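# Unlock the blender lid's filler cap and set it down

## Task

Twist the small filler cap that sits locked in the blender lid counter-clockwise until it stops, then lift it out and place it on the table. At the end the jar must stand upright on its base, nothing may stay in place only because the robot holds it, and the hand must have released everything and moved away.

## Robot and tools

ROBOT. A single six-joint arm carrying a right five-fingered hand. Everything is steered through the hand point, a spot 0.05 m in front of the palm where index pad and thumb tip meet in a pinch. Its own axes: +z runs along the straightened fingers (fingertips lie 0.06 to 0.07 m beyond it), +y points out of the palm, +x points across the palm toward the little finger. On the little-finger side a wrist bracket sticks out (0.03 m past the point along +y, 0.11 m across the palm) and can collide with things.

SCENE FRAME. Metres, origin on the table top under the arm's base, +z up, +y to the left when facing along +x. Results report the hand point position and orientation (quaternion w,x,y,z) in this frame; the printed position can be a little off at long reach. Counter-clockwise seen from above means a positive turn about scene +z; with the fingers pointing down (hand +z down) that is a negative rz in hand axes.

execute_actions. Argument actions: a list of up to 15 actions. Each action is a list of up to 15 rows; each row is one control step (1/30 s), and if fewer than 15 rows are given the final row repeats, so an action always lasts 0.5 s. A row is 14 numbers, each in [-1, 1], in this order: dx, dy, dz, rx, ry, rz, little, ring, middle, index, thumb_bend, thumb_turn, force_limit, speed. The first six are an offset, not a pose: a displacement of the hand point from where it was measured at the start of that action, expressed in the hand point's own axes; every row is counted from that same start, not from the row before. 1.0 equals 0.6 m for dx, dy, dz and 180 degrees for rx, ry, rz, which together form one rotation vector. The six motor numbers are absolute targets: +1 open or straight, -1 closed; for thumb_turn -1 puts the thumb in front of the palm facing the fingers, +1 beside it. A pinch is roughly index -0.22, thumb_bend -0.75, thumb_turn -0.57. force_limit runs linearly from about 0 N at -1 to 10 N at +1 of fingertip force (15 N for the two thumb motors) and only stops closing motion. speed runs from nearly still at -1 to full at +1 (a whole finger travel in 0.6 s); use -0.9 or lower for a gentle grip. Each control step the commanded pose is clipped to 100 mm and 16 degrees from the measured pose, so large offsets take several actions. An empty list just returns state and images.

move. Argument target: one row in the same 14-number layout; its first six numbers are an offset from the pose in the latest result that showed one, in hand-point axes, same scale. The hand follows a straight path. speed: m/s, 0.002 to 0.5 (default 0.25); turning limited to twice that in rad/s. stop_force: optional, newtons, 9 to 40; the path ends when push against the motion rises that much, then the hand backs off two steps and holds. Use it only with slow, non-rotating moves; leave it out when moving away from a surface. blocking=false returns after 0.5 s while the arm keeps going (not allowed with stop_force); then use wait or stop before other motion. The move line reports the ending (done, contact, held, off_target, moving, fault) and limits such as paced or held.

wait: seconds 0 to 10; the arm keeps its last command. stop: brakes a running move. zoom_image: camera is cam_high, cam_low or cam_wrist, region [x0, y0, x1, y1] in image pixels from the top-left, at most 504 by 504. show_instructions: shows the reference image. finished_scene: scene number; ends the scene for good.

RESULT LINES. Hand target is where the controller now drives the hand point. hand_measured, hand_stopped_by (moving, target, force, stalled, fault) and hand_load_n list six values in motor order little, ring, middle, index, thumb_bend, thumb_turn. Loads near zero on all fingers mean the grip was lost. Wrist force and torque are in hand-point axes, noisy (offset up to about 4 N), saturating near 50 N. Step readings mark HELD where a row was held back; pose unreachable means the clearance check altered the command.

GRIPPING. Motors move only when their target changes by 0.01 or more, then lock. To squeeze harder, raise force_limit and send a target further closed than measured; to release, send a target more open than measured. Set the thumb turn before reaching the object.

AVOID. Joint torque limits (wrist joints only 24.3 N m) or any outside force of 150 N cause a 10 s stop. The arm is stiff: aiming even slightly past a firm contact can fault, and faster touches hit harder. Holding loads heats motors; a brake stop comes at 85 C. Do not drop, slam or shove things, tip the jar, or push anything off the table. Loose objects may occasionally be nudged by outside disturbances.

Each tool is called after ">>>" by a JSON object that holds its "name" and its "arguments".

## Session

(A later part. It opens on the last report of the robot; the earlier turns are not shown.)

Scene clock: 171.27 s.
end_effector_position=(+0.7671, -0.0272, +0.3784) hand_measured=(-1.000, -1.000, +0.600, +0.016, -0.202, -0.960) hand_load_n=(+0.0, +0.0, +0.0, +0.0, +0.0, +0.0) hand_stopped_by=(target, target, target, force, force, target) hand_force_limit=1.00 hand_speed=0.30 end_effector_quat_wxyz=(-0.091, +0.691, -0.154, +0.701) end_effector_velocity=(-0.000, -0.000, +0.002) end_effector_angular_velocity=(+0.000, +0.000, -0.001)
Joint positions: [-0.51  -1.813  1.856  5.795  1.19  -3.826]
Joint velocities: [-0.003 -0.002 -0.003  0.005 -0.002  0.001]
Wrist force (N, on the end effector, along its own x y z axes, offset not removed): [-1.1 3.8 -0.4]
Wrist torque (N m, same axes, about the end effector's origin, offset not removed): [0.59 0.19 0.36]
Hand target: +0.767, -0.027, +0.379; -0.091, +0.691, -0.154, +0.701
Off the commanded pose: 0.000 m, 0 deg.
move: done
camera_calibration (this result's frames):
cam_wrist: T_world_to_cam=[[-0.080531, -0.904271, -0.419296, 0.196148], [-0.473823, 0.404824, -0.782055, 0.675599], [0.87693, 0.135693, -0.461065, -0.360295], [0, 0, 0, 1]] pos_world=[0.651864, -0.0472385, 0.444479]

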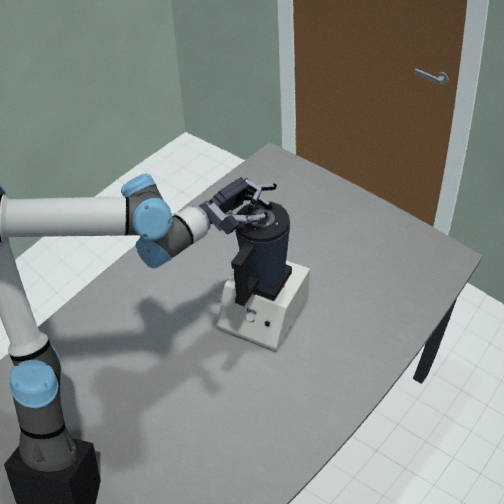

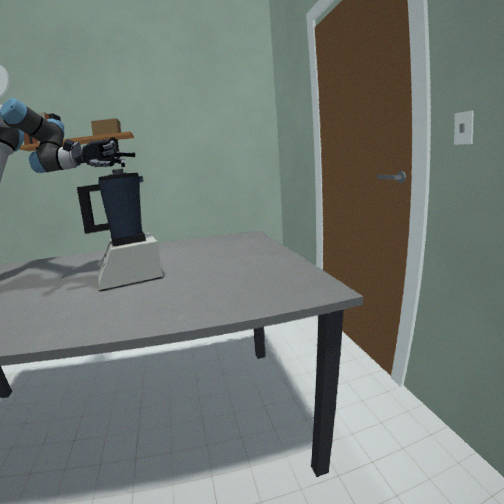

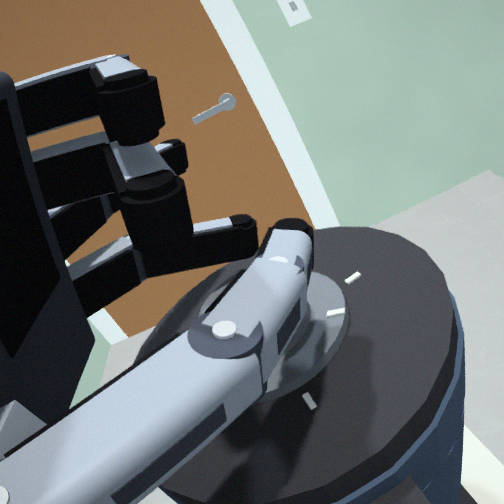

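>>> {"name": "move", "arguments": {"target": [-0.0023,-0.006,-0.0045,-0.1567,0.057,0,-1,-1,0.6,0.6,0.6,-0.96,1,0.8], "speed": 0.2}}

>>> {"name": "move", "arguments": {"target": [-0.0298,0.0108,0,0,0,0,-1,-1,0.6,0.6,0.6,-0.96,1,0.8], "speed": 0.05, "stop_force": 12}}

>>> {"name": "execute_actions", "arguments": {"actions": [[[0,0,0,0,0,0,-1,-1,0.6,-0.6,0.6,-0.96,1,0.3]],[[0,0,0,0,0,0,-1,-1,0.6,-0.6,-0.5,-0.96,1,0.3]],[[0,0,0,0,0,0,-1,-1,0.6,-0.6,-0.5,-0.96,1,0.3]],[[0,0,0,0,0,0,-1,-1,0.6,-0.6,-0.5,-0.96,1,0.3]],[[0,0,0,0,0,0,-1,-1,0.6,-0.6,-0.5,-0.96,1,0.3]],[[0,0,0,0,0,0,-1,-1,0.6,-0.9,-0.9,-0.96,1,0.3]],[[0,0,0,0,0,0,-1,-1,0.6,-0.9,-0.9,-0.96,1,0.3]]]}}

>>> {"name": "move", "arguments": {"target": [0.0015,0.004,0.003,0.1044,-0.038,0,-1,-1,0.6,-0.9,-0.9,-0.96,1,0.3], "speed": 0.08}}

Scene clock: 178.40 s.
end_effector_position=(+0.7649, -0.0232, +0.3784) hand_measured=(-1.000, -1.000, +0.600, +0.600, +0.600, -0.960) hand_load_n=(+0.0, +0.0, +0.0, +0.0, +0.0, +0.0) hand_stopped_by=(target, target, target, target, target, target) hand_force_limit=1.00 hand_speed=0.80 end_effector_quat_wxyz=(+0.094, +0.627, -0.328, +0.700) end_effector_velocity=(+0.000, -0.000, -0.000) end_effector_angular_velocity=(+0.001, +0.000, -0.010)
Joint positions: [-0.176 -1.64   1.535  6.187  1.975 -3.932]
Joint velocities: [ 0.004  0.006 -0.01   0.009  0.013  0.002]
Wrist force (N, on the end effector, along its own x y z axes, offset not removed): [-0.7 4.0 -0.6]
Wrist torque (N m, same axes, about the end effector's origin, offset not removed): [0.71 0.12 0.39]
Hand target: +0.765, -0.023, +0.378; +0.094, +0.627, -0.328, +0.700
Off the commanded pose: 0.000 m, 0 deg.
move: done
camera_calibration (this result's frames):
cam_wrist: T_world_to_cam=[[-0.521546, -0.743221, -0.419062, 0.540538], [-0.208661, 0.587341, -0.781979, 0.47438], [0.827316, -0.320396, -0.461406, -0.331402], [0, 0, 0, 1]] pos_world=[0.655074, 0.016936, 0.444564]

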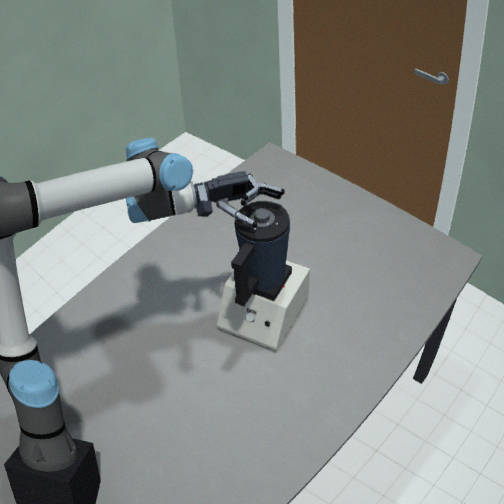

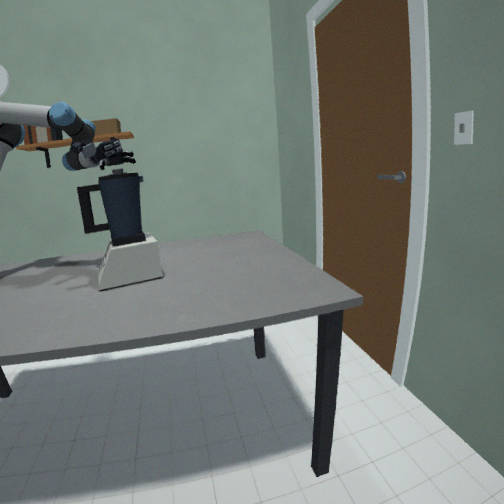

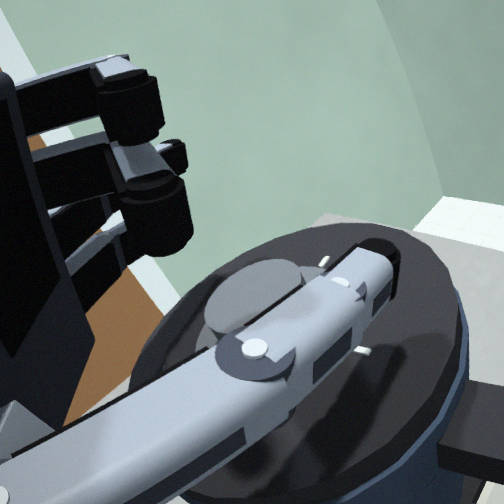

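Scene clock: 179.20 s.
end_effector_position=(+0.7649, -0.0232, +0.3596) hand_measured=(-1.000, -1.000, +0.600, +0.600, +0.600, -0.960) hand_load_n=(+0.0, +0.0, +0.0, +0.0, +0.0, +0.0) hand_stopped_by=(target, target, target, target, target, target) hand_force_limit=1.00 hand_speed=0.80 end_effector_quat_wxyz=(+0.094, +0.627, -0.328, +0.700) end_effector_velocity=(+0.000, +0.000, -0.002) end_effector_angular_velocity=(-0.001, -0.001, +0.000)
Joint positions: [-0.157 -1.622  1.56   6.142  1.994 -3.936]
Joint velocities: [ 0.002  0.001  0.003 -0.005  0.002 -0.001]
Wrist force (N, on the end effector, along its own x y z axes, offset not removed): [2.0 2.7 -1.6]
Wrist torque (N m, same axes, about the end effector's origin, offset not removed): [0.47 -0.33 0.41]
Hand target: +0.765, -0.023, +0.359; +0.094, +0.627, -0.328, +0.700
Off the commanded pose: 0.000 m, 0 deg.
move: done
camera_calibration (this result's frames):
cam_wrist: T_world_to_cam=[[-0.521551, -0.743202, -0.419089, 0.532688], [-0.208661, 0.587372, -0.781955, 0.45961], [0.827312, -0.320382, -0.461422, -0.340061], [0, 0, 0, 1]] pos_world=[0.655063, 0.0169835, 0.425727]

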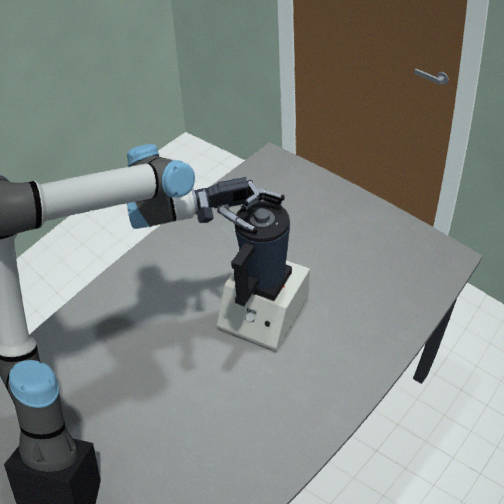

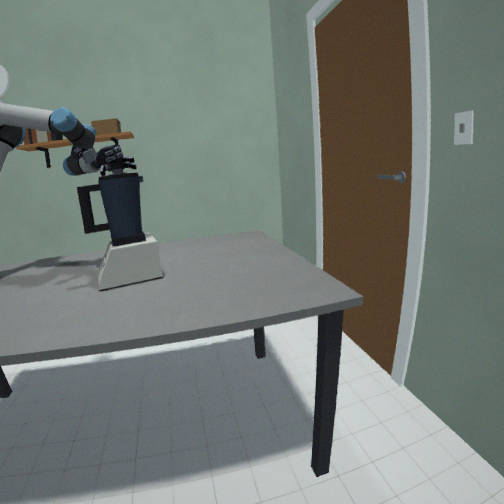

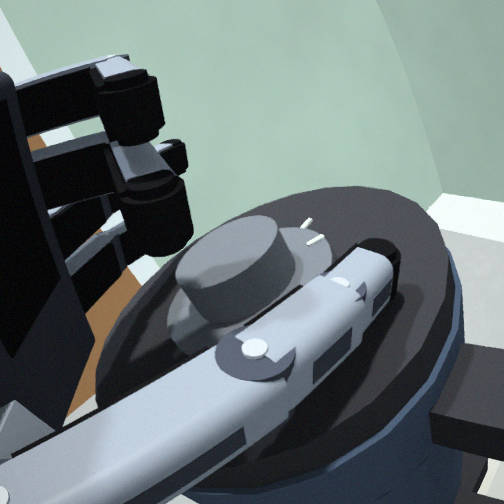

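Scene clock: 182.70 s.
end_effector_position=(+0.7649, -0.0232, +0.3596) hand_measured=(-1.000, -1.000, +0.600, +0.038, -0.204, -0.960) hand_load_n=(+0.0, +0.0, +0.0, +17.5, +15.0, +1.5) hand_stopped_by=(target, target, target, force, force, target) hand_force_limit=1.00 hand_speed=0.30 end_effector_quat_wxyz=(+0.094, +0.627, -0.328, +0.700) end_effector_velocity=(-0.000, -0.000, +0.000) end_effector_angular_velocity=(-0.000, -0.001, -0.001)
Joint positions: [-0.157 -1.622  1.56   6.142  1.994 -3.936]
Joint velocities: [-0.001  0.    -0.     0.     0.001  0.   ]
Wrist force (N, on the end effector, along its own x y z axes, offset not removed): [11.1 -2.1 7.6]
Wrist torque (N m, same axes, about the end effector's origin, offset not removed): [0.50 0.29 0.46]
Hand target: +0.765, -0.023, +0.360; +0.094, +0.627, -0.328, +0.700
Off the commanded pose: 0.000 m, 0 deg.
Step readings (end_effector_position; steps 1 to 15: 1st action; 16 to 30: 2nd action; 31 to 45: 3rd action; 46 to 60: 4th action; 61 to 75: 5th action; 76 to 90: 6th action; 91 to 105: 7th action):
0: (+0.7649, -0.0232, +0.3596)
1: (+0.7649, -0.0232, +0.3595)
2: (+0.7649, -0.0232, +0.3595)
4: (+0.7649, -0.0232, +0.3595)
8: (+0.7649, -0.0232, +0.3595)
15: (+0.7649, -0.0232, +0.3596)
16: (+0.7649, -0.0232, +0.3596)
17: (+0.7649, -0.0232, +0.3596)
19: (+0.7649, -0.0232, +0.3596)
23: (+0.7649, -0.0232, +0.3596)
30: (+0.7649, -0.0232, +0.3596)
31: (+0.7649, -0.0232, +0.3596)
32: (+0.7649, -0.0232, +0.3596)
34: (+0.7649, -0.0232, +0.3596)
38: (+0.7649, -0.0232, +0.3596)
45: (+0.7649, -0.0232, +0.3596)
46: (+0.7649, -0.0232, +0.3596)
47: (+0.7649, -0.0232, +0.3596)
49: (+0.7649, -0.0232, +0.3596)
53: (+0.7649, -0.0232, +0.3596)
60: (+0.7649, -0.0232, +0.3596)
61: (+0.7649, -0.0232, +0.3596)
62: (+0.7649, -0.0232, +0.3596)
64: (+0.7649, -0.0232, +0.3596)
68: (+0.7649, -0.0232, +0.3596)
75: (+0.7649, -0.0232, +0.3596)
76: (+0.7649, -0.0232, +0.3596)
77: (+0.7649, -0.0232, +0.3596)
79: (+0.7649, -0.0232, +0.3596)
83: (+0.7649, -0.0232, +0.3596)
90: (+0.7649, -0.0232, +0.3596)
91: (+0.7649, -0.0232, +0.3596)
92: (+0.7649, -0.0232, +0.3596)
94: (+0.7649, -0.0232, +0.3596)
98: (+0.7649, -0.0232, +0.3596)
105: end_effector_position above
camera_calibration (this result's frames):
cam_wrist: T_world_to_cam=[[-0.521468, -0.743248, -0.419111, 0.532647], [-0.20855, 0.587303, -0.782037, 0.459555], [0.827393, -0.320402, -0.461264, -0.340191], [0, 0, 0, 1]] pos_world=[0.65507, 0.0169932, 0.425709]

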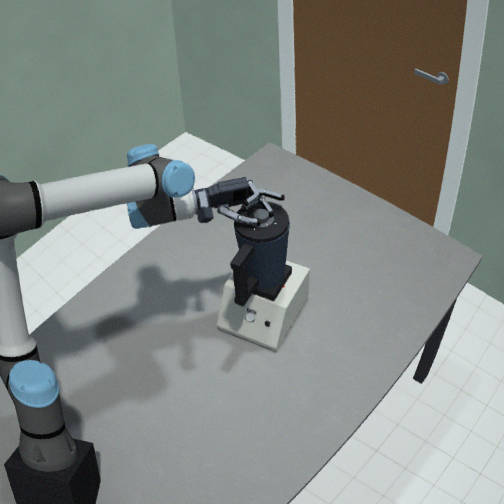

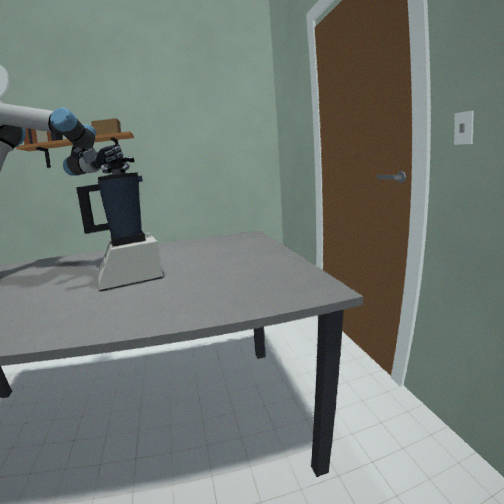

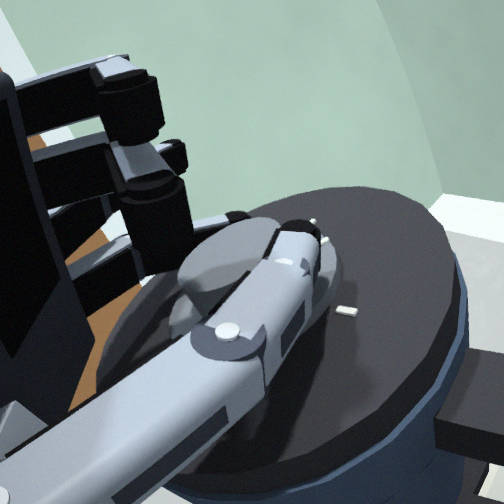

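Scene clock: 185.20 s.
end_effector_position=(+0.7648, -0.0262, +0.3596) hand_measured=(-1.000, -1.000, +0.600, +0.036, -0.212, -0.960) hand_load_n=(+0.0, +0.0, +0.0, +7.0, +0.5, +0.0) hand_stopped_by=(target, target, target, force, force, target) hand_force_limit=1.00 hand_speed=0.30 end_effector_quat_wxyz=(-0.029, +0.675, -0.214, +0.706) end_effector_velocity=(-0.000, -0.000, +0.000) end_effector_angular_velocity=(-0.000, -0.000, +0.012)
Joint positions: [-0.369 -1.763  1.803  5.897  1.474 -3.903]
Joint velocities: [-0.009 -0.003  0.007 -0.009 -0.019  0.003]
Wrist force (N, on the end effector, along its own x y z axes, offset not removed): [23.9 0.8 12.6]
Wrist torque (N m, same axes, about the end effector's origin, offset not removed): [0.04 0.40 0.24]
Hand target: +0.765, -0.026, +0.360; -0.029, +0.675, -0.214, +0.706
Off the commanded pose: 0.000 m, 0 deg.
move: done
camera_calibration (this result's frames):
cam_wrist: T_world_to_cam=[[-0.236683, -0.876517, -0.419165, 0.309086], [-0.396091, 0.480992, -0.78215, 0.601973], [0.887183, -0.0190938, -0.461023, -0.378984], [0, 0, 0, 1]] pos_world=[0.647819, -0.0258608, 0.425671]

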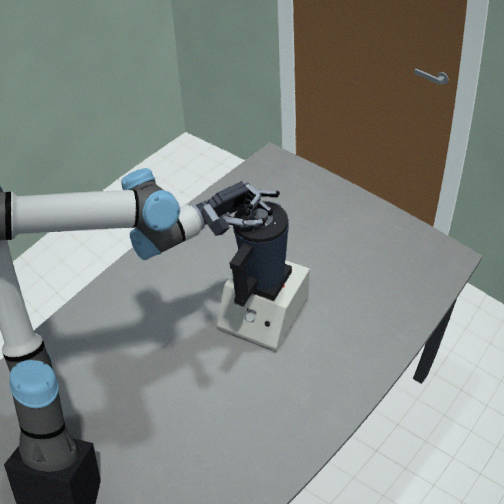

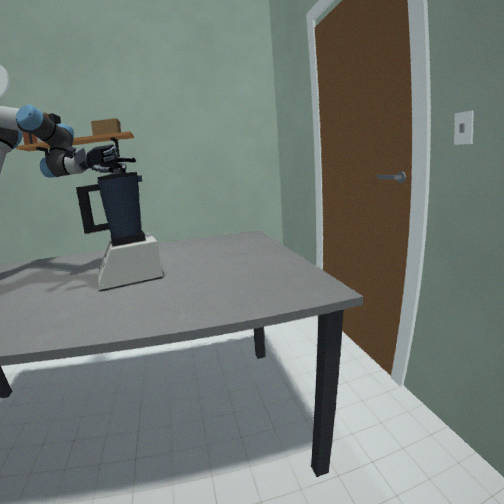

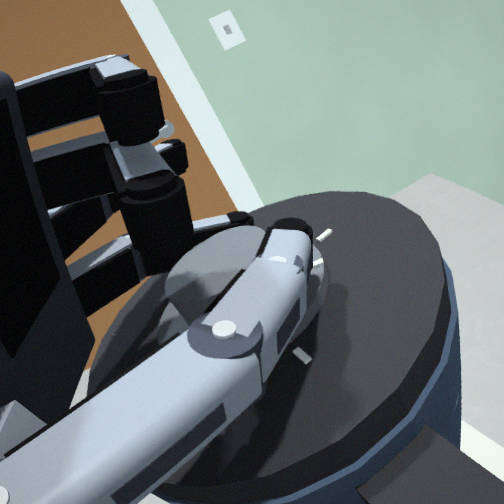

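>>> {"name": "execute_actions", "arguments": {"actions": [[[0,0,0,0,0,0,-1,-1,0.6,0.6,0.6,-0.96,1,0.8]],[[0,0,0,0,0,0,-1,-1,0.6,0.6,0.6,-0.96,1,0.8]]]}}

>>> {"name": "move", "arguments": {"target": [-0.0015,-0.004,-0.003,-0.1044,0.038,0,-1,-1,0.6,0.6,0.6,-0.96,1,0.8], "speed": 0.2}}

>>> {"name": "execute_actions", "arguments": {"actions": [[[0,0,0,0,0,0,-1,-1,0.6,-0.6,0.6,-0.96,1,0.3]],[[0,0,0,0,0,0,-1,-1,0.6,-0.6,-0.5,-0.96,1,0.3]],[[0,0,0,0,0,0,-1,-1,0.6,-0.6,-0.5,-0.96,1,0.3]],[[0,0,0,0,0,0,-1,-1,0.6,-0.6,-0.5,-0.96,1,0.3]],[[0,0,0,0,0,0,-1,-1,0.6,-0.6,-0.5,-0.96,1,0.3]],[[0,0,0,0,0,0,-1,-1,0.6,-0.9,-0.9,-0.96,1,0.3]],[[0,0,0,0,0,0,-1,-1,0.6,-0.9,-0.9,-0.96,1,0.3]]]}}

>>> {"name": "move", "arguments": {"target": [0.094,-0.034,0,0,0,0,-1,-1,0.6,-0.9,-0.9,-0.96,1,0.3], "speed": 0.06}}

Scene clock: 191.23 s.
end_effector_position=(+0.7647, -0.0262, +0.3595) hand_measured=(-1.000, -1.000, +0.600, +0.600, +0.600, -0.960) hand_load_n=(+0.0, +0.0, +0.0, +0.0, +0.0, +0.0) hand_stopped_by=(target, target, target, target, target, target) hand_force_limit=1.00 hand_speed=0.80 end_effector_quat_wxyz=(-0.029, +0.675, -0.214, +0.706) end_effector_velocity=(-0.000, -0.000, -0.000) end_effector_angular_velocity=(+0.000, -0.000, -0.001)
Joint positions: [-0.369 -1.763  1.803  5.897  1.474 -3.903]
Joint velocities: [-0.     0.    -0.     0.     0.001  0.   ]
Wrist force (N, on the end effector, along its own x y z axes, offset not removed): [1.7 5.7 -0.8]
Wrist torque (N m, same axes, about the end effector's origin, offset not removed): [1.00 -0.23 0.55]
Hand target: +0.765, -0.026, +0.359; -0.029, +0.675, -0.214, +0.706
Off the commanded pose: 0.000 m, 0 deg.
Step readings (end_effector_position; steps 1 to 15: 1st action; 16 to 30: 2nd action):
0: (+0.7648, -0.0262, +0.3596)
1: (+0.7648, -0.0262, +0.3596)
2: (+0.7648, -0.0262, +0.3596)
4: (+0.7646, -0.0261, +0.3593)
8: (+0.7645, -0.0262, +0.3592)
15: (+0.7647, -0.0262, +0.3594)
16: (+0.7647, -0.0262, +0.3595)
17: (+0.7647, -0.0262, +0.3595)
19: (+0.7647, -0.0262, +0.3595)
23: (+0.7647, -0.0262, +0.3595)
30: end_effector_position above
camera_calibration (this result's frames):
cam_wrist: T_world_to_cam=[[-0.236831, -0.876468, -0.419184, 0.309125], [-0.396189, 0.48108, -0.782046, 0.601917], [0.887099, -0.0191371, -0.461182, -0.378849], [0, 0, 0, 1]] pos_world=[0.647761, -0.0258823, 0.425589]

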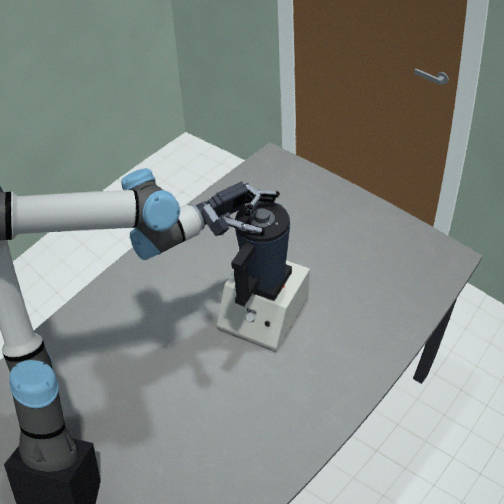

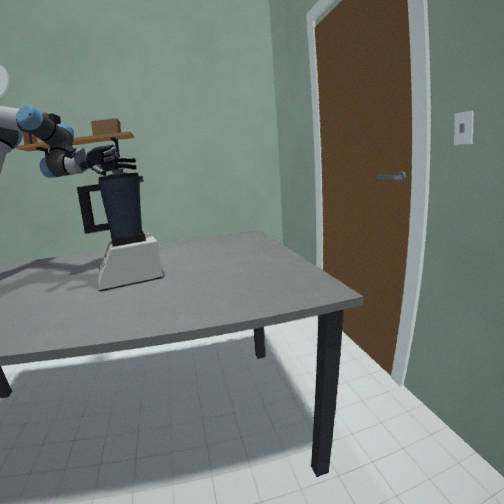

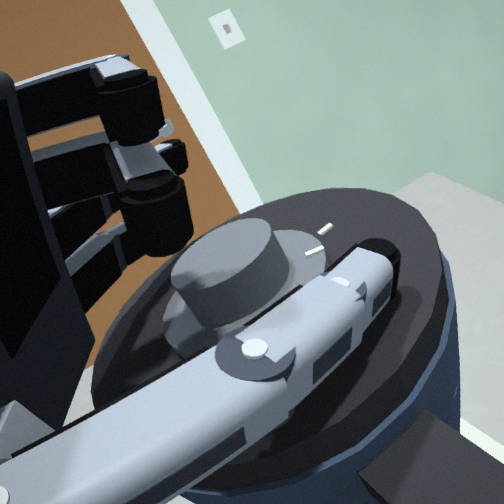

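Scene clock: 192.57 s.
end_effector_position=(+0.7637, -0.0233, +0.3595) hand_measured=(-1.000, -1.000, +0.600, +0.600, +0.600, -0.960) hand_load_n=(+0.0, +0.0, +0.0, +0.0, +0.0, +0.0) hand_stopped_by=(target, target, target, target, target, target) hand_force_limit=1.00 hand_speed=0.80 end_effector_quat_wxyz=(+0.094, +0.627, -0.328, +0.700) end_effector_velocity=(+0.000, +0.000, +0.000) end_effector_angular_velocity=(+0.001, -0.000, -0.010)
Joint positions: [-0.158 -1.625  1.564  6.141  1.993 -3.936]
Joint velocities: [ 0.005  0.006 -0.01   0.009  0.014  0.002]
Wrist force (N, on the end effector, along its own x y z axes, offset not removed): [0.1 4.0 -1.3]
Wrist torque (N m, same axes, about the end effector's origin, offset not removed): [0.50 -0.06 0.42]
Hand target: +0.764, -0.023, +0.359; +0.094, +0.627, -0.328, +0.700
Off the commanded pose: 0.000 m, 0 deg.
move: done
camera_calibration (this result's frames):
cam_wrist: T_world_to_cam=[[-0.521754, -0.743122, -0.418979, 0.532032], [-0.208514, 0.587318, -0.782035, 0.459314], [0.827221, -0.320667, -0.461386, -0.339156], [0, 0, 0, 1]] pos_world=[0.65392, 0.0168452, 0.425628]

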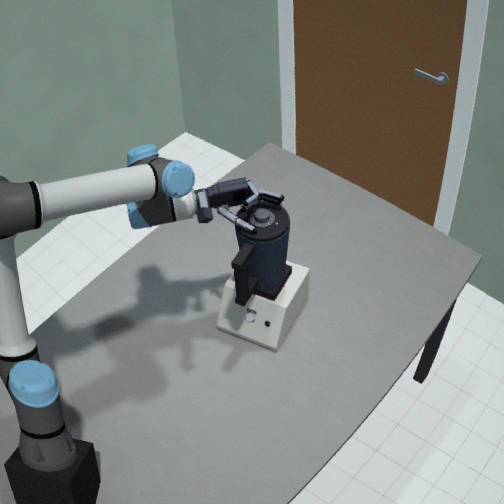

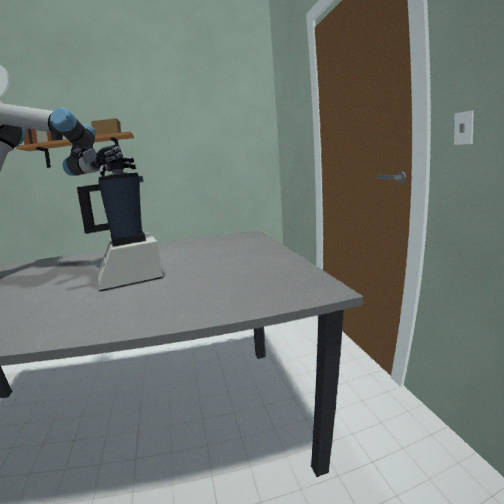

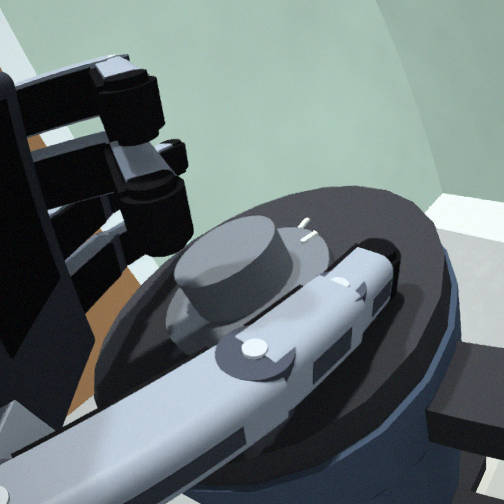

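Scene clock: 196.07 s.
end_effector_position=(+0.7639, -0.0233, +0.3597) hand_measured=(-1.000, -1.000, +0.600, +0.042, -0.220, -0.960) hand_load_n=(+0.0, +0.0, +0.0, +18.0, +15.0, +1.5) hand_stopped_by=(target, target, target, force, force, target) hand_force_limit=1.00 hand_speed=0.30 end_effector_quat_wxyz=(+0.094, +0.627, -0.328, +0.700) end_effector_velocity=(-0.000, -0.000, +0.000) end_effector_angular_velocity=(+0.000, -0.000, -0.000)
Joint positions: [-0.158 -1.625  1.564  6.141  1.993 -3.936]
Joint velocities: [-0.    -0.     0.     0.     0.     0.001]
Wrist force (N, on the end effector, along its own x y z axes, offset not removed): [9.2 -1.5 7.8]
Wrist torque (N m, same axes, about the end effector's origin, offset not removed): [0.63 0.53 0.23]
Hand target: +0.764, -0.023, +0.360; +0.094, +0.627, -0.328, +0.700
Off the commanded pose: 0.000 m, 0 deg.
Step readings (end_effector_position; steps 1 to 15: 1st action; 16 to 30: 2nd action; 31 to 45: 3rd action; 46 to 60: 4th action; 61 to 75: 5th action; 76 to 90: 6th action; 91 to 105: 7th action):
0: (+0.7637, -0.0233, +0.3595)
1: (+0.7637, -0.0234, +0.3595)
2: (+0.7637, -0.0234, +0.3595)
4: (+0.7637, -0.0234, +0.3595)
8: (+0.7638, -0.0233, +0.3595)
15: (+0.7639, -0.0233, +0.3597)
16: (+0.7639, -0.0233, +0.3597)
17: (+0.7639, -0.0233, +0.3597)
19: (+0.7639, -0.0233, +0.3597)
23: (+0.7639, -0.0233, +0.3597)
30: (+0.7639, -0.0233, +0.3597)
31: (+0.7639, -0.0233, +0.3597)
32: (+0.7639, -0.0233, +0.3597)
34: (+0.7639, -0.0233, +0.3597)
38: (+0.7639, -0.0233, +0.3597)
45: (+0.7639, -0.0233, +0.3597)
46: (+0.7639, -0.0233, +0.3597)
47: (+0.7639, -0.0233, +0.3597)
49: (+0.7639, -0.0233, +0.3597)
53: (+0.7639, -0.0233, +0.3597)
60: (+0.7639, -0.0233, +0.3597)
61: (+0.7639, -0.0233, +0.3597)
62: (+0.7639, -0.0233, +0.3597)
64: (+0.7639, -0.0233, +0.3597)
68: (+0.7639, -0.0233, +0.3597)
75: (+0.7639, -0.0233, +0.3597)
76: (+0.7639, -0.0233, +0.3597)
77: (+0.7639, -0.0233, +0.3597)
79: (+0.7639, -0.0233, +0.3597)
83: (+0.7639, -0.0233, +0.3597)
90: (+0.7639, -0.0233, +0.3597)
91: (+0.7639, -0.0233, +0.3597)
92: (+0.7639, -0.0233, +0.3597)
94: (+0.7639, -0.0233, +0.3597)
98: (+0.7639, -0.0233, +0.3597)
105: end_effector_position above
camera_calibration (this result's frames):
cam_wrist: T_world_to_cam=[[-0.521326, -0.743264, -0.419258, 0.532043], [-0.208173, 0.58723, -0.782193, 0.459275], [0.827577, -0.320499, -0.460865, -0.339617], [0, 0, 0, 1]] pos_world=[0.654036, 0.016902, 0.425787]

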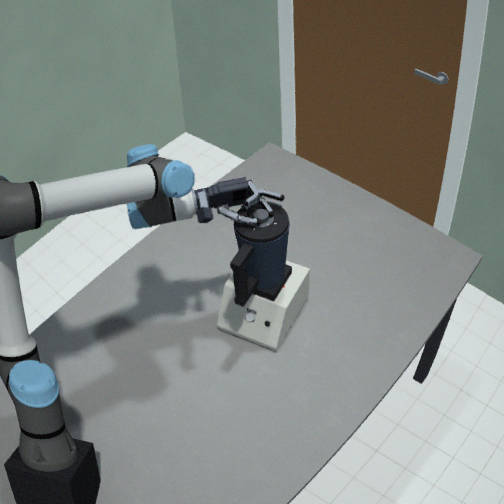

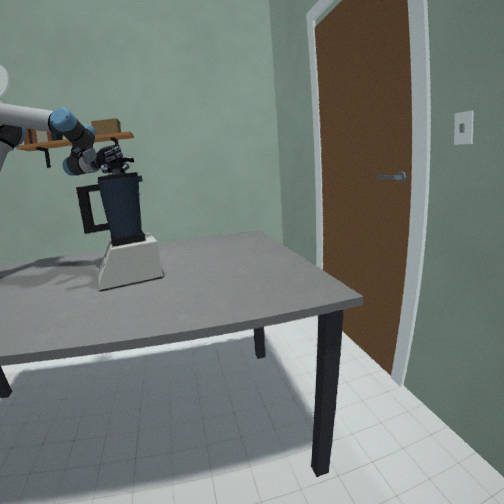

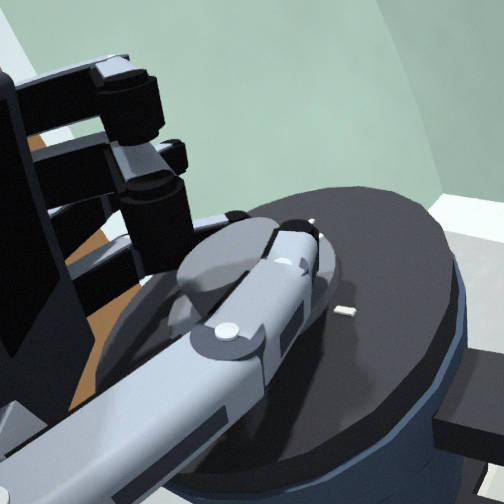

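Scene clock: 197.43 s.
end_effector_position=(+0.7638, -0.0234, +0.4195) hand_measured=(-1.000, -1.000, +0.600, +0.040, -0.228, -0.960) hand_load_n=(+0.0, +0.0, +0.0, +0.0, +0.0, +0.0) hand_stopped_by=(target, target, target, force, force, target) hand_force_limit=1.00 hand_speed=0.30 end_effector_quat_wxyz=(+0.094, +0.627, -0.328, +0.700) end_effector_velocity=(-0.000, -0.001, +0.002) end_effector_angular_velocity=(-0.001, +0.001, -0.001)
Joint positions: [-0.22  -1.675  1.478  6.282  1.932 -3.922]
Joint velocities: [-0.003 -0.001 -0.003  0.005 -0.002 -0.   ]
Wrist force (N, on the end effector, along its own x y z axes, offset not removed): [0.2 5.3 2.1]
Wrist torque (N m, same axes, about the end effector's origin, offset not removed): [0.73 -0.09 0.36]
Hand target: +0.764, -0.023, +0.420; +0.094, +0.627, -0.328, +0.700
Off the commanded pose: 0.000 m, 0 deg.
joint sent to its limit — the command would take joint 4 (wrist 1) past its upper limit, so that joint was sent only as far as its limit.
move: done
camera_calibration (this result's frames):
cam_wrist: T_world_to_cam=[[-0.521315, -0.743313, -0.419184, 0.556926], [-0.208192, 0.587153, -0.782245, 0.506154], [0.827579, -0.320526, -0.460843, -0.312103], [0, 0, 0, 1]] pos_world=[0.654001, 0.0167433, 0.485561]

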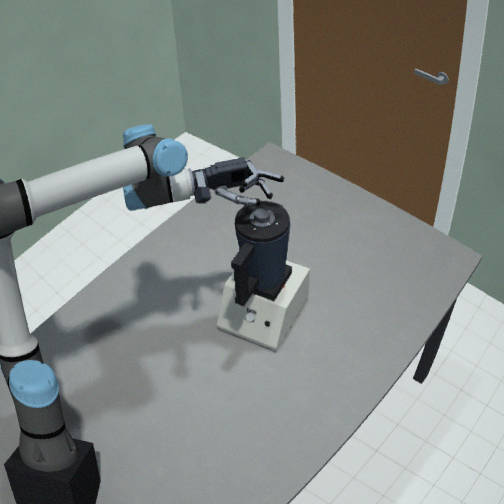

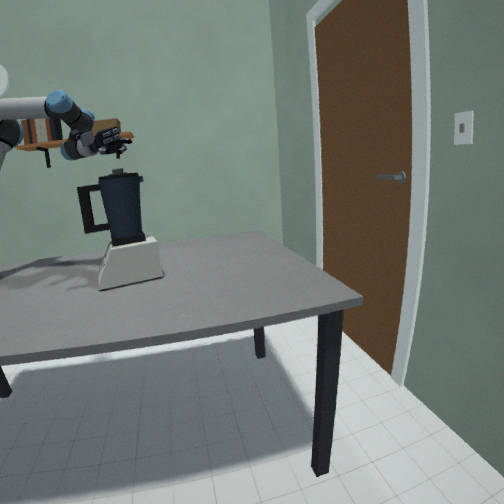

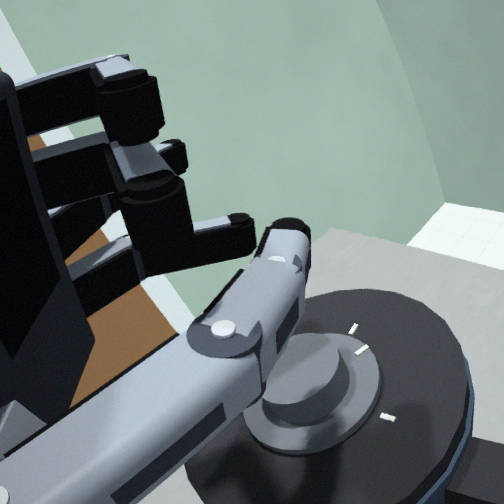

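>>> {"name": "move", "arguments": {"target": [-0.088,0.053,0.006,0,0,0,-1,-1,0.6,0.6,0.6,-0.96,1,0.8], "speed": 0.06, "stop_force": 12}}

>>> {"name": "execute_actions", "arguments": {"actions": [[[0,0,0,0,0,0,-1,-1,0.6,-0.6,0.6,-0.96,1,0.3]],[[0,0,0,0,0,0,-1,-1,0.6,-0.6,-0.5,-0.96,1,0.3]],[[0,0,0,0,0,0,-1,-1,0.6,-0.6,-0.5,-0.96,1,0.3]],[[0,0,0,0,0,0,-1,-1,0.6,-0.6,-0.5,-0.96,1,0.3]],[[0,0,0,0,0,0,-1,-1,0.6,-0.6,-0.5,-0.96,1,0.3]],[[0,0,0,0,0,0,-1,-1,0.6,-0.9,-0.9,-0.96,1,0.3]],[[0,0,0,0,0,0,-1,-1,0.6,-0.9,-0.9,-0.96,1,0.3]]]}}

Scene clock: 216.37 s.
end_effector_position=(+0.7599, -0.0351, +0.3592) hand_measured=(-1.000, -1.000, +0.600, +0.600, +0.600, -0.960) hand_load_n=(+0.0, +0.0, +0.0, +0.0, +0.0, +0.0) hand_stopped_by=(target, target, target, target, target, target) hand_force_limit=1.00 hand_speed=0.80 end_effector_quat_wxyz=(+0.094, +0.627, -0.328, +0.700) end_effector_velocity=(-0.000, -0.001, -0.002) end_effector_angular_velocity=(-0.001, -0.000, -0.001)
Joint positions: [-0.186 -1.634  1.586  6.13   1.965 -3.93 ]
Joint velocities: [ 0.     0.002  0.004 -0.006  0.001 -0.001]
Wrist force (N, on the end effector, along its own x y z axes, offset not removed): [1.0 4.2 -0.5]
Wrist torque (N m, same axes, about the end effector's origin, offset not removed): [0.65 -0.33 0.38]
Hand target: +0.760, -0.035, +0.359; +0.094, +0.627, -0.328, +0.700
Off the commanded pose: 0.000 m, 0 deg.
move: done
camera_calibration (this result's frames):
cam_wrist: T_world_to_cam=[[-0.521328, -0.74328, -0.419228, 0.520986], [-0.20818, 0.587202, -0.782212, 0.46496], [0.827574, -0.320514, -0.460861, -0.340363], [0, 0, 0, 1]] pos_world=[0.650075, 0.00512196, 0.425248]

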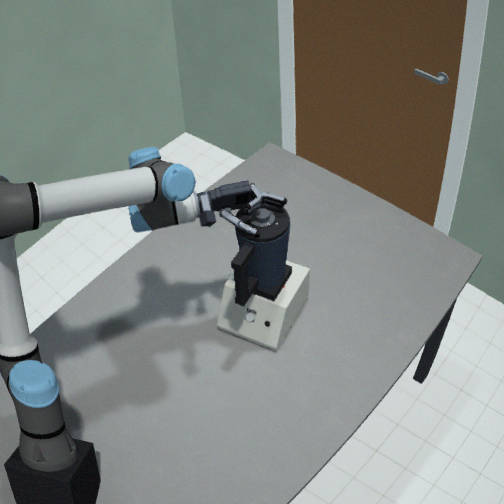

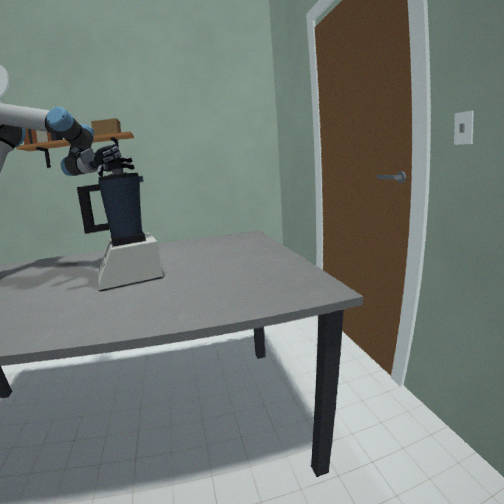

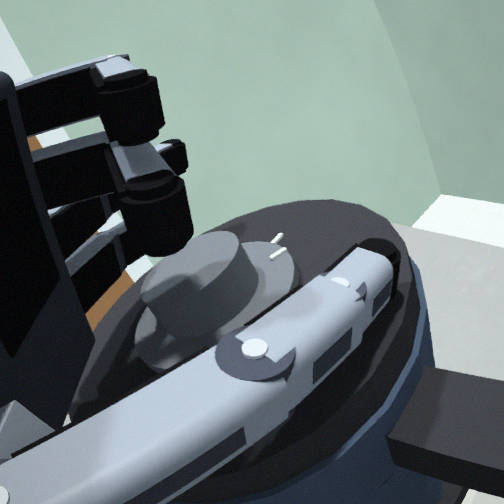

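Scene clock: 219.87 s.
end_effector_position=(+0.7599, -0.0351, +0.3592) hand_measured=(-1.000, -1.000, +0.600, +0.048, -0.544, -0.960) hand_load_n=(+0.0, +0.0, +0.0, +13.5, +15.0, +0.5) hand_stopped_by=(target, target, target, force, force, target) hand_force_limit=1.00 hand_speed=0.30 end_effector_quat_wxyz=(+0.094, +0.627, -0.328, +0.700) end_effector_velocity=(-0.000, -0.000, -0.000) end_effector_angular_velocity=(+0.001, -0.000, -0.001)
Joint positions: [-0.186 -1.634  1.586  6.13   1.965 -3.93 ]
Joint velocities: [ 0.     0.     0.    -0.     0.001  0.001]
Wrist force (N, on the end effector, along its own x y z axes, offset not removed): [12.8 -0.1 5.2]
Wrist torque (N m, same axes, about the end effector's origin, offset not removed): [0.85 0.17 0.63]
Hand target: +0.760, -0.035, +0.359; +0.094, +0.627, -0.328, +0.700
Off the commanded pose: 0.000 m, 0 deg.
Step readings (end_effector_position; steps 1 to 15: 1st action; 16 to 30: 2nd action; 31 to 45: 3rd action; 46 to 60: 4th action; 61 to 75: 5th action; 76 to 90: 6th action; 91 to 105: 7th action):
0: (+0.7599, -0.0351, +0.3592)
1: (+0.7599, -0.0351, +0.3591)
2: (+0.7599, -0.0351, +0.3591)
4: (+0.7599, -0.0351, +0.3591)
8: (+0.7599, -0.0351, +0.3591)
15: (+0.7599, -0.0351, +0.3592)
16: (+0.7599, -0.0351, +0.3592)
17: (+0.7599, -0.0351, +0.3592)
19: (+0.7599, -0.0351, +0.3592)
23: (+0.7599, -0.0351, +0.3592)
30: (+0.7599, -0.0351, +0.3592)
31: (+0.7599, -0.0351, +0.3592)
32: (+0.7599, -0.0351, +0.3592)
34: (+0.7599, -0.0351, +0.3592)
38: (+0.7599, -0.0351, +0.3592)
45: (+0.7599, -0.0351, +0.3592)
46: (+0.7599, -0.0351, +0.3592)
47: (+0.7599, -0.0351, +0.3592)
49: (+0.7599, -0.0351, +0.3592)
53: (+0.7599, -0.0351, +0.3592)
60: (+0.7599, -0.0351, +0.3592)
61: (+0.7599, -0.0351, +0.3592)
62: (+0.7599, -0.0351, +0.3592)
64: (+0.7599, -0.0351, +0.3592)
68: (+0.7599, -0.0351, +0.3592)
75: (+0.7599, -0.0351, +0.3592)
76: (+0.7599, -0.0351, +0.3592)
77: (+0.7599, -0.0351, +0.3592)
79: (+0.7599, -0.0351, +0.3592)
83: (+0.7599, -0.0351, +0.3592)
90: (+0.7599, -0.0351, +0.3592)
91: (+0.7599, -0.0351, +0.3592)
92: (+0.7599, -0.0351, +0.3592)
94: (+0.7599, -0.0351, +0.3592)
98: (+0.7599, -0.0351, +0.3592)
105: end_effector_position above
camera_calibration (this result's frames):
cam_wrist: T_world_to_cam=[[-0.521368, -0.743268, -0.419198, 0.520967], [-0.208048, 0.587143, -0.782291, 0.464888], [0.827581, -0.320648, -0.460753, -0.340416], [0, 0, 0, 1]] pos_world=[0.650057, 0.00510874, 0.425219]

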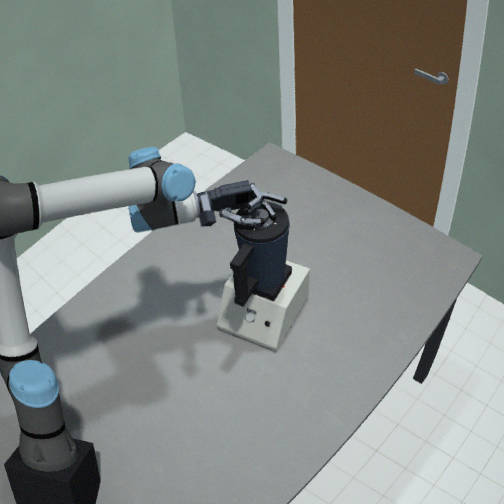

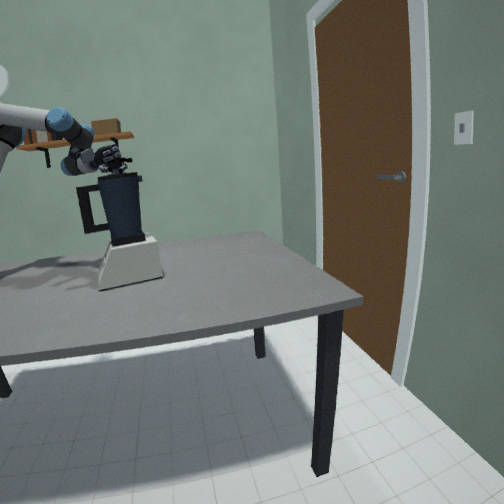

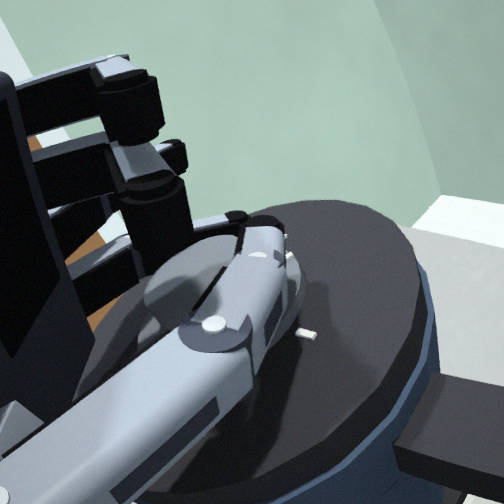

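>>> {"name": "move", "arguments": {"target": [0.0012,0.0033,0.011,0.1044,-0.038,0,-1,-1,0.6,-0.9,-0.9,-0.96,1,0.3], "speed": 0.08}}

Scene clock: 231.30 s.
end_effector_position=(+0.7639, -0.0405, +0.3591) hand_measured=(-1.000, -1.000, +0.600, +0.046, -0.552, -0.960) hand_load_n=(+0.0, +0.0, +0.0, +3.0, +0.0, +0.0) hand_stopped_by=(target, target, target, force, force, target) hand_force_limit=1.00 hand_speed=0.30 end_effector_quat_wxyz=(-0.029, +0.674, -0.214, +0.706) end_effector_velocity=(+0.000, -0.000, -0.000) end_effector_angular_velocity=(+0.001, -0.001, +0.012)
Joint positions: [-0.403 -1.758  1.812  5.882  1.443 -3.891]
Joint velocities: [-0.008 -0.003  0.007 -0.01  -0.018  0.005]
Wrist force (N, on the end effector, along its own x y z axes, offset not removed): [13.9 4.0 10.4]
Wrist torque (N m, same axes, about the end effector's origin, offset not removed): [0.30 0.84 0.18]
Hand target: +0.764, -0.041, +0.359; -0.029, +0.674, -0.214, +0.706
Off the commanded pose: 0.000 m, 0 deg.
move: done
camera_calibration (this result's frames):
cam_wrist: T_world_to_cam=[[-0.236628, -0.876578, -0.419068, 0.296069], [-0.39565, 0.480871, -0.782448, 0.607926], [0.887394, -0.0193449, -0.460606, -0.379068], [0, 0, 0, 1]] pos_world=[0.646967, -0.0401388, 0.425142]

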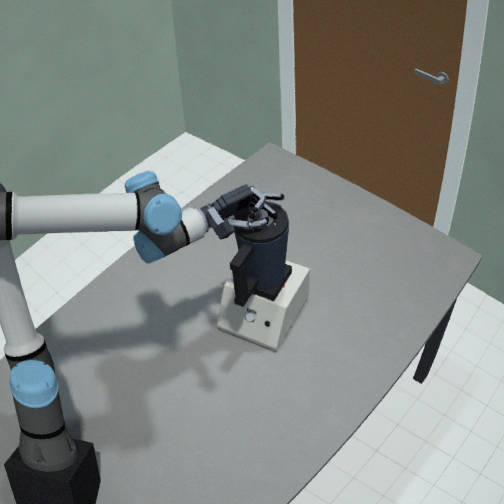

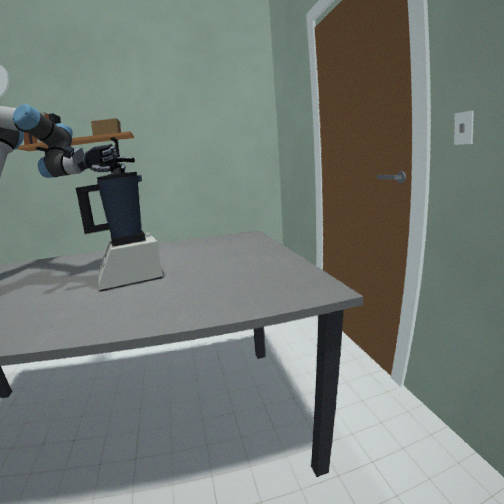

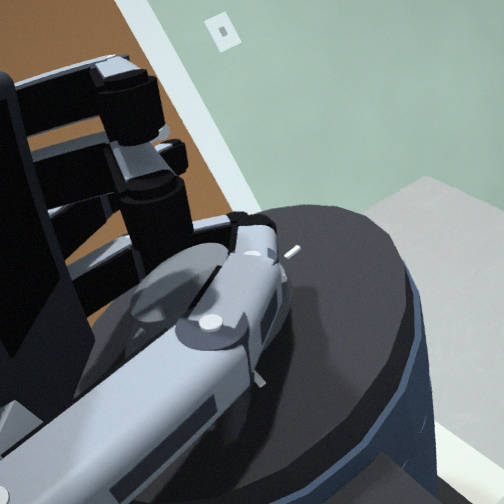

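Load dropped; re-squeeze here.

>>> {"name": "execute_actions", "arguments": {"actions": [[[0,0,0,0,0,0,-1,-1,0.6,-0.95,-0.95,-0.96,1,0.3]],[[0,0,0,0,0,0,-1,-1,0.6,-0.95,-0.95,-0.96,1,0.3]]]}}

Scene clock: 233.43 s.
end_effector_position=(+0.7639, -0.0405, +0.3591) hand_measured=(-1.000, -1.000, +0.600, -0.008, -0.670, -0.960) hand_load_n=(+0.0, +0.0, +0.0, +13.0, +15.0, +0.0) hand_stopped_by=(target, target, target, force, force, target) hand_force_limit=1.00 hand_speed=0.30 end_effector_quat_wxyz=(-0.029, +0.674, -0.214, +0.706) end_effector_velocity=(-0.000, -0.000, -0.001) end_effector_angular_velocity=(+0.001, +0.001, -0.000)
Joint positions: [-0.403 -1.758  1.812  5.882  1.443 -3.891]
Joint velocities: [0.001 0.001 0.    0.    0.    0.   ]
Wrist force (N, on the end effector, along its own x y z axes, offset not removed): [21.7 1.6 14.5]
Wrist torque (N m, same axes, about the end effector's origin, offset not removed): [0.56 0.45 0.38]
Hand target: +0.764, -0.040, +0.359; -0.029, +0.674, -0.214, +0.706
Off the commanded pose: 0.000 m, 0 deg.
Step readings (end_effector_position; steps 1 to 15: 1st action; 16 to 30: 2nd action):
0: (+0.7640, -0.0405, +0.3591)
1: (+0.7640, -0.0405, +0.3591)
2: (+0.7640, -0.0405, +0.3591)
4: (+0.7639, -0.0406, +0.3592)
8: (+0.7639, -0.0405, +0.3591)
15: (+0.7639, -0.0405, +0.3591)
16: (+0.7639, -0.0405, +0.3591)
17: (+0.7639, -0.0405, +0.3591)
19: (+0.7639, -0.0405, +0.3591)
23: (+0.7639, -0.0405, +0.3591)
30: end_effector_position above
camera_calibration (this result's frames):
cam_wrist: T_world_to_cam=[[-0.236635, -0.876579, -0.419063, 0.296067], [-0.395642, 0.480869, -0.782453, 0.60792], [0.887396, -0.0193567, -0.460602, -0.379055], [0, 0, 0, 1]] pos_world=[0.64695, -0.0401409, 0.425146]

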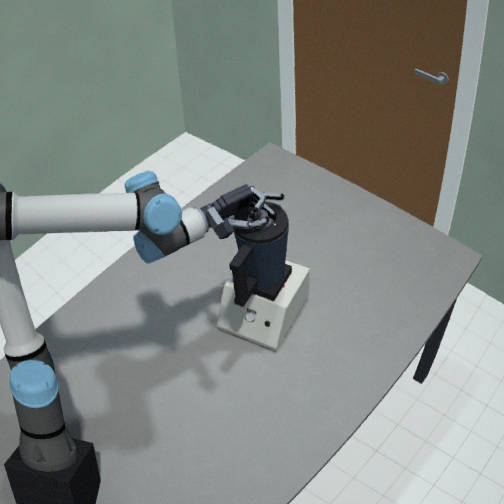

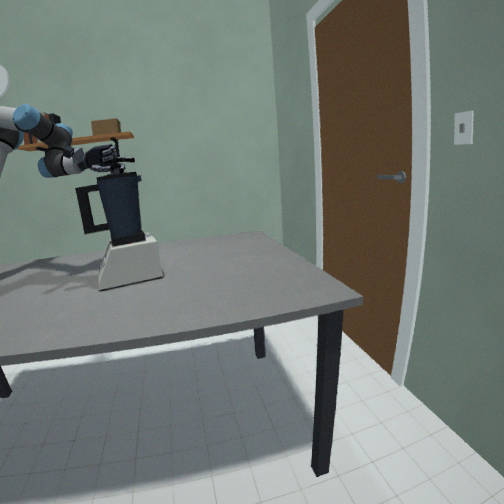

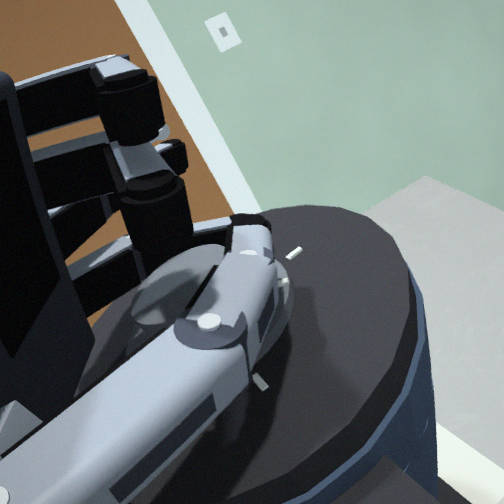

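>>> {"name": "move", "arguments": {"target": [0.0008,0.002,0.005,0.1044,-0.038,0,-1,-1,0.6,-0.95,-0.95,-0.96,1,0.3], "speed": 0.08}}

Scene clock: 238.50 s.
end_effector_position=(+0.7663, -0.0425, +0.3590) hand_measured=(-1.000, -1.000, +0.600, -0.008, -0.678, -0.960) hand_load_n=(+0.0, +0.0, +0.0, +4.5, +0.0, +0.0) hand_stopped_by=(target, target, target, force, force, target) hand_force_limit=1.00 hand_speed=0.30 end_effector_quat_wxyz=(-0.151, +0.701, -0.094, +0.690) end_effector_velocity=(+0.000, +0.000, +0.001) end_effector_angular_velocity=(+0.000, -0.002, +0.013)
Joint positions: [-0.619 -1.786  1.949  5.535  0.952 -3.712]
Joint velocities: [-0.007  0.001  0.004 -0.019 -0.014  0.011]
Wrist force (N, on the end effector, along its own x y z axes, offset not removed): [40.5 3.8 15.2]
Wrist torque (N m, same axes, about the end effector's origin, offset not removed): [0.10 0.48 0.50]
Hand target: +0.766, -0.042, +0.359; -0.151, +0.701, -0.094, +0.690
Off the commanded pose: 0.000 m, 0 deg.
move: done
camera_calibration (this result's frames):
cam_wrist: T_world_to_cam=[[0.0761252, -0.90483, -0.418913, 0.0539009], [-0.536077, 0.317105, -0.782346, 0.710354], [0.84073, 0.284126, -0.460919, -0.332511], [0, 0, 0, 1]] pos_world=[0.656253, -0.0820106, 0.425062]

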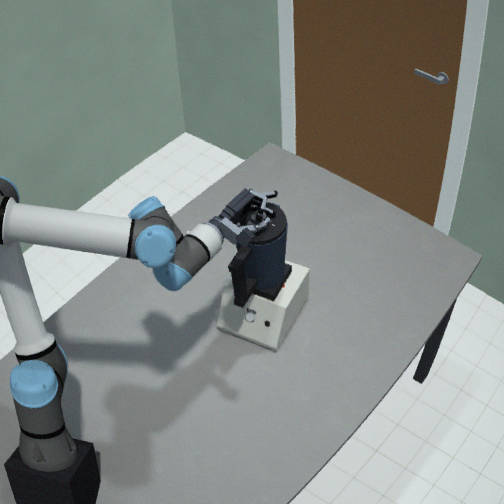

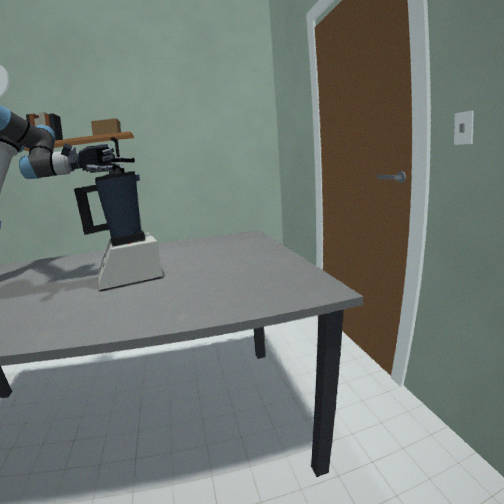

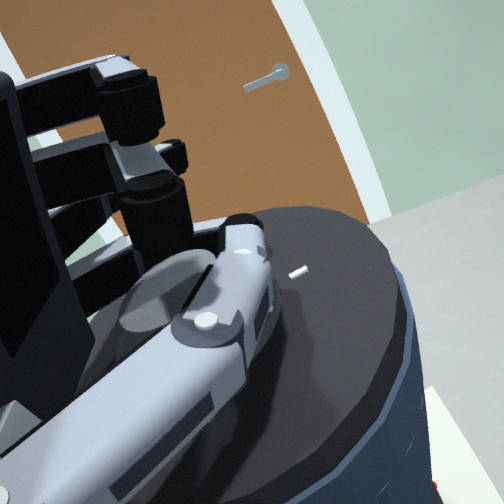

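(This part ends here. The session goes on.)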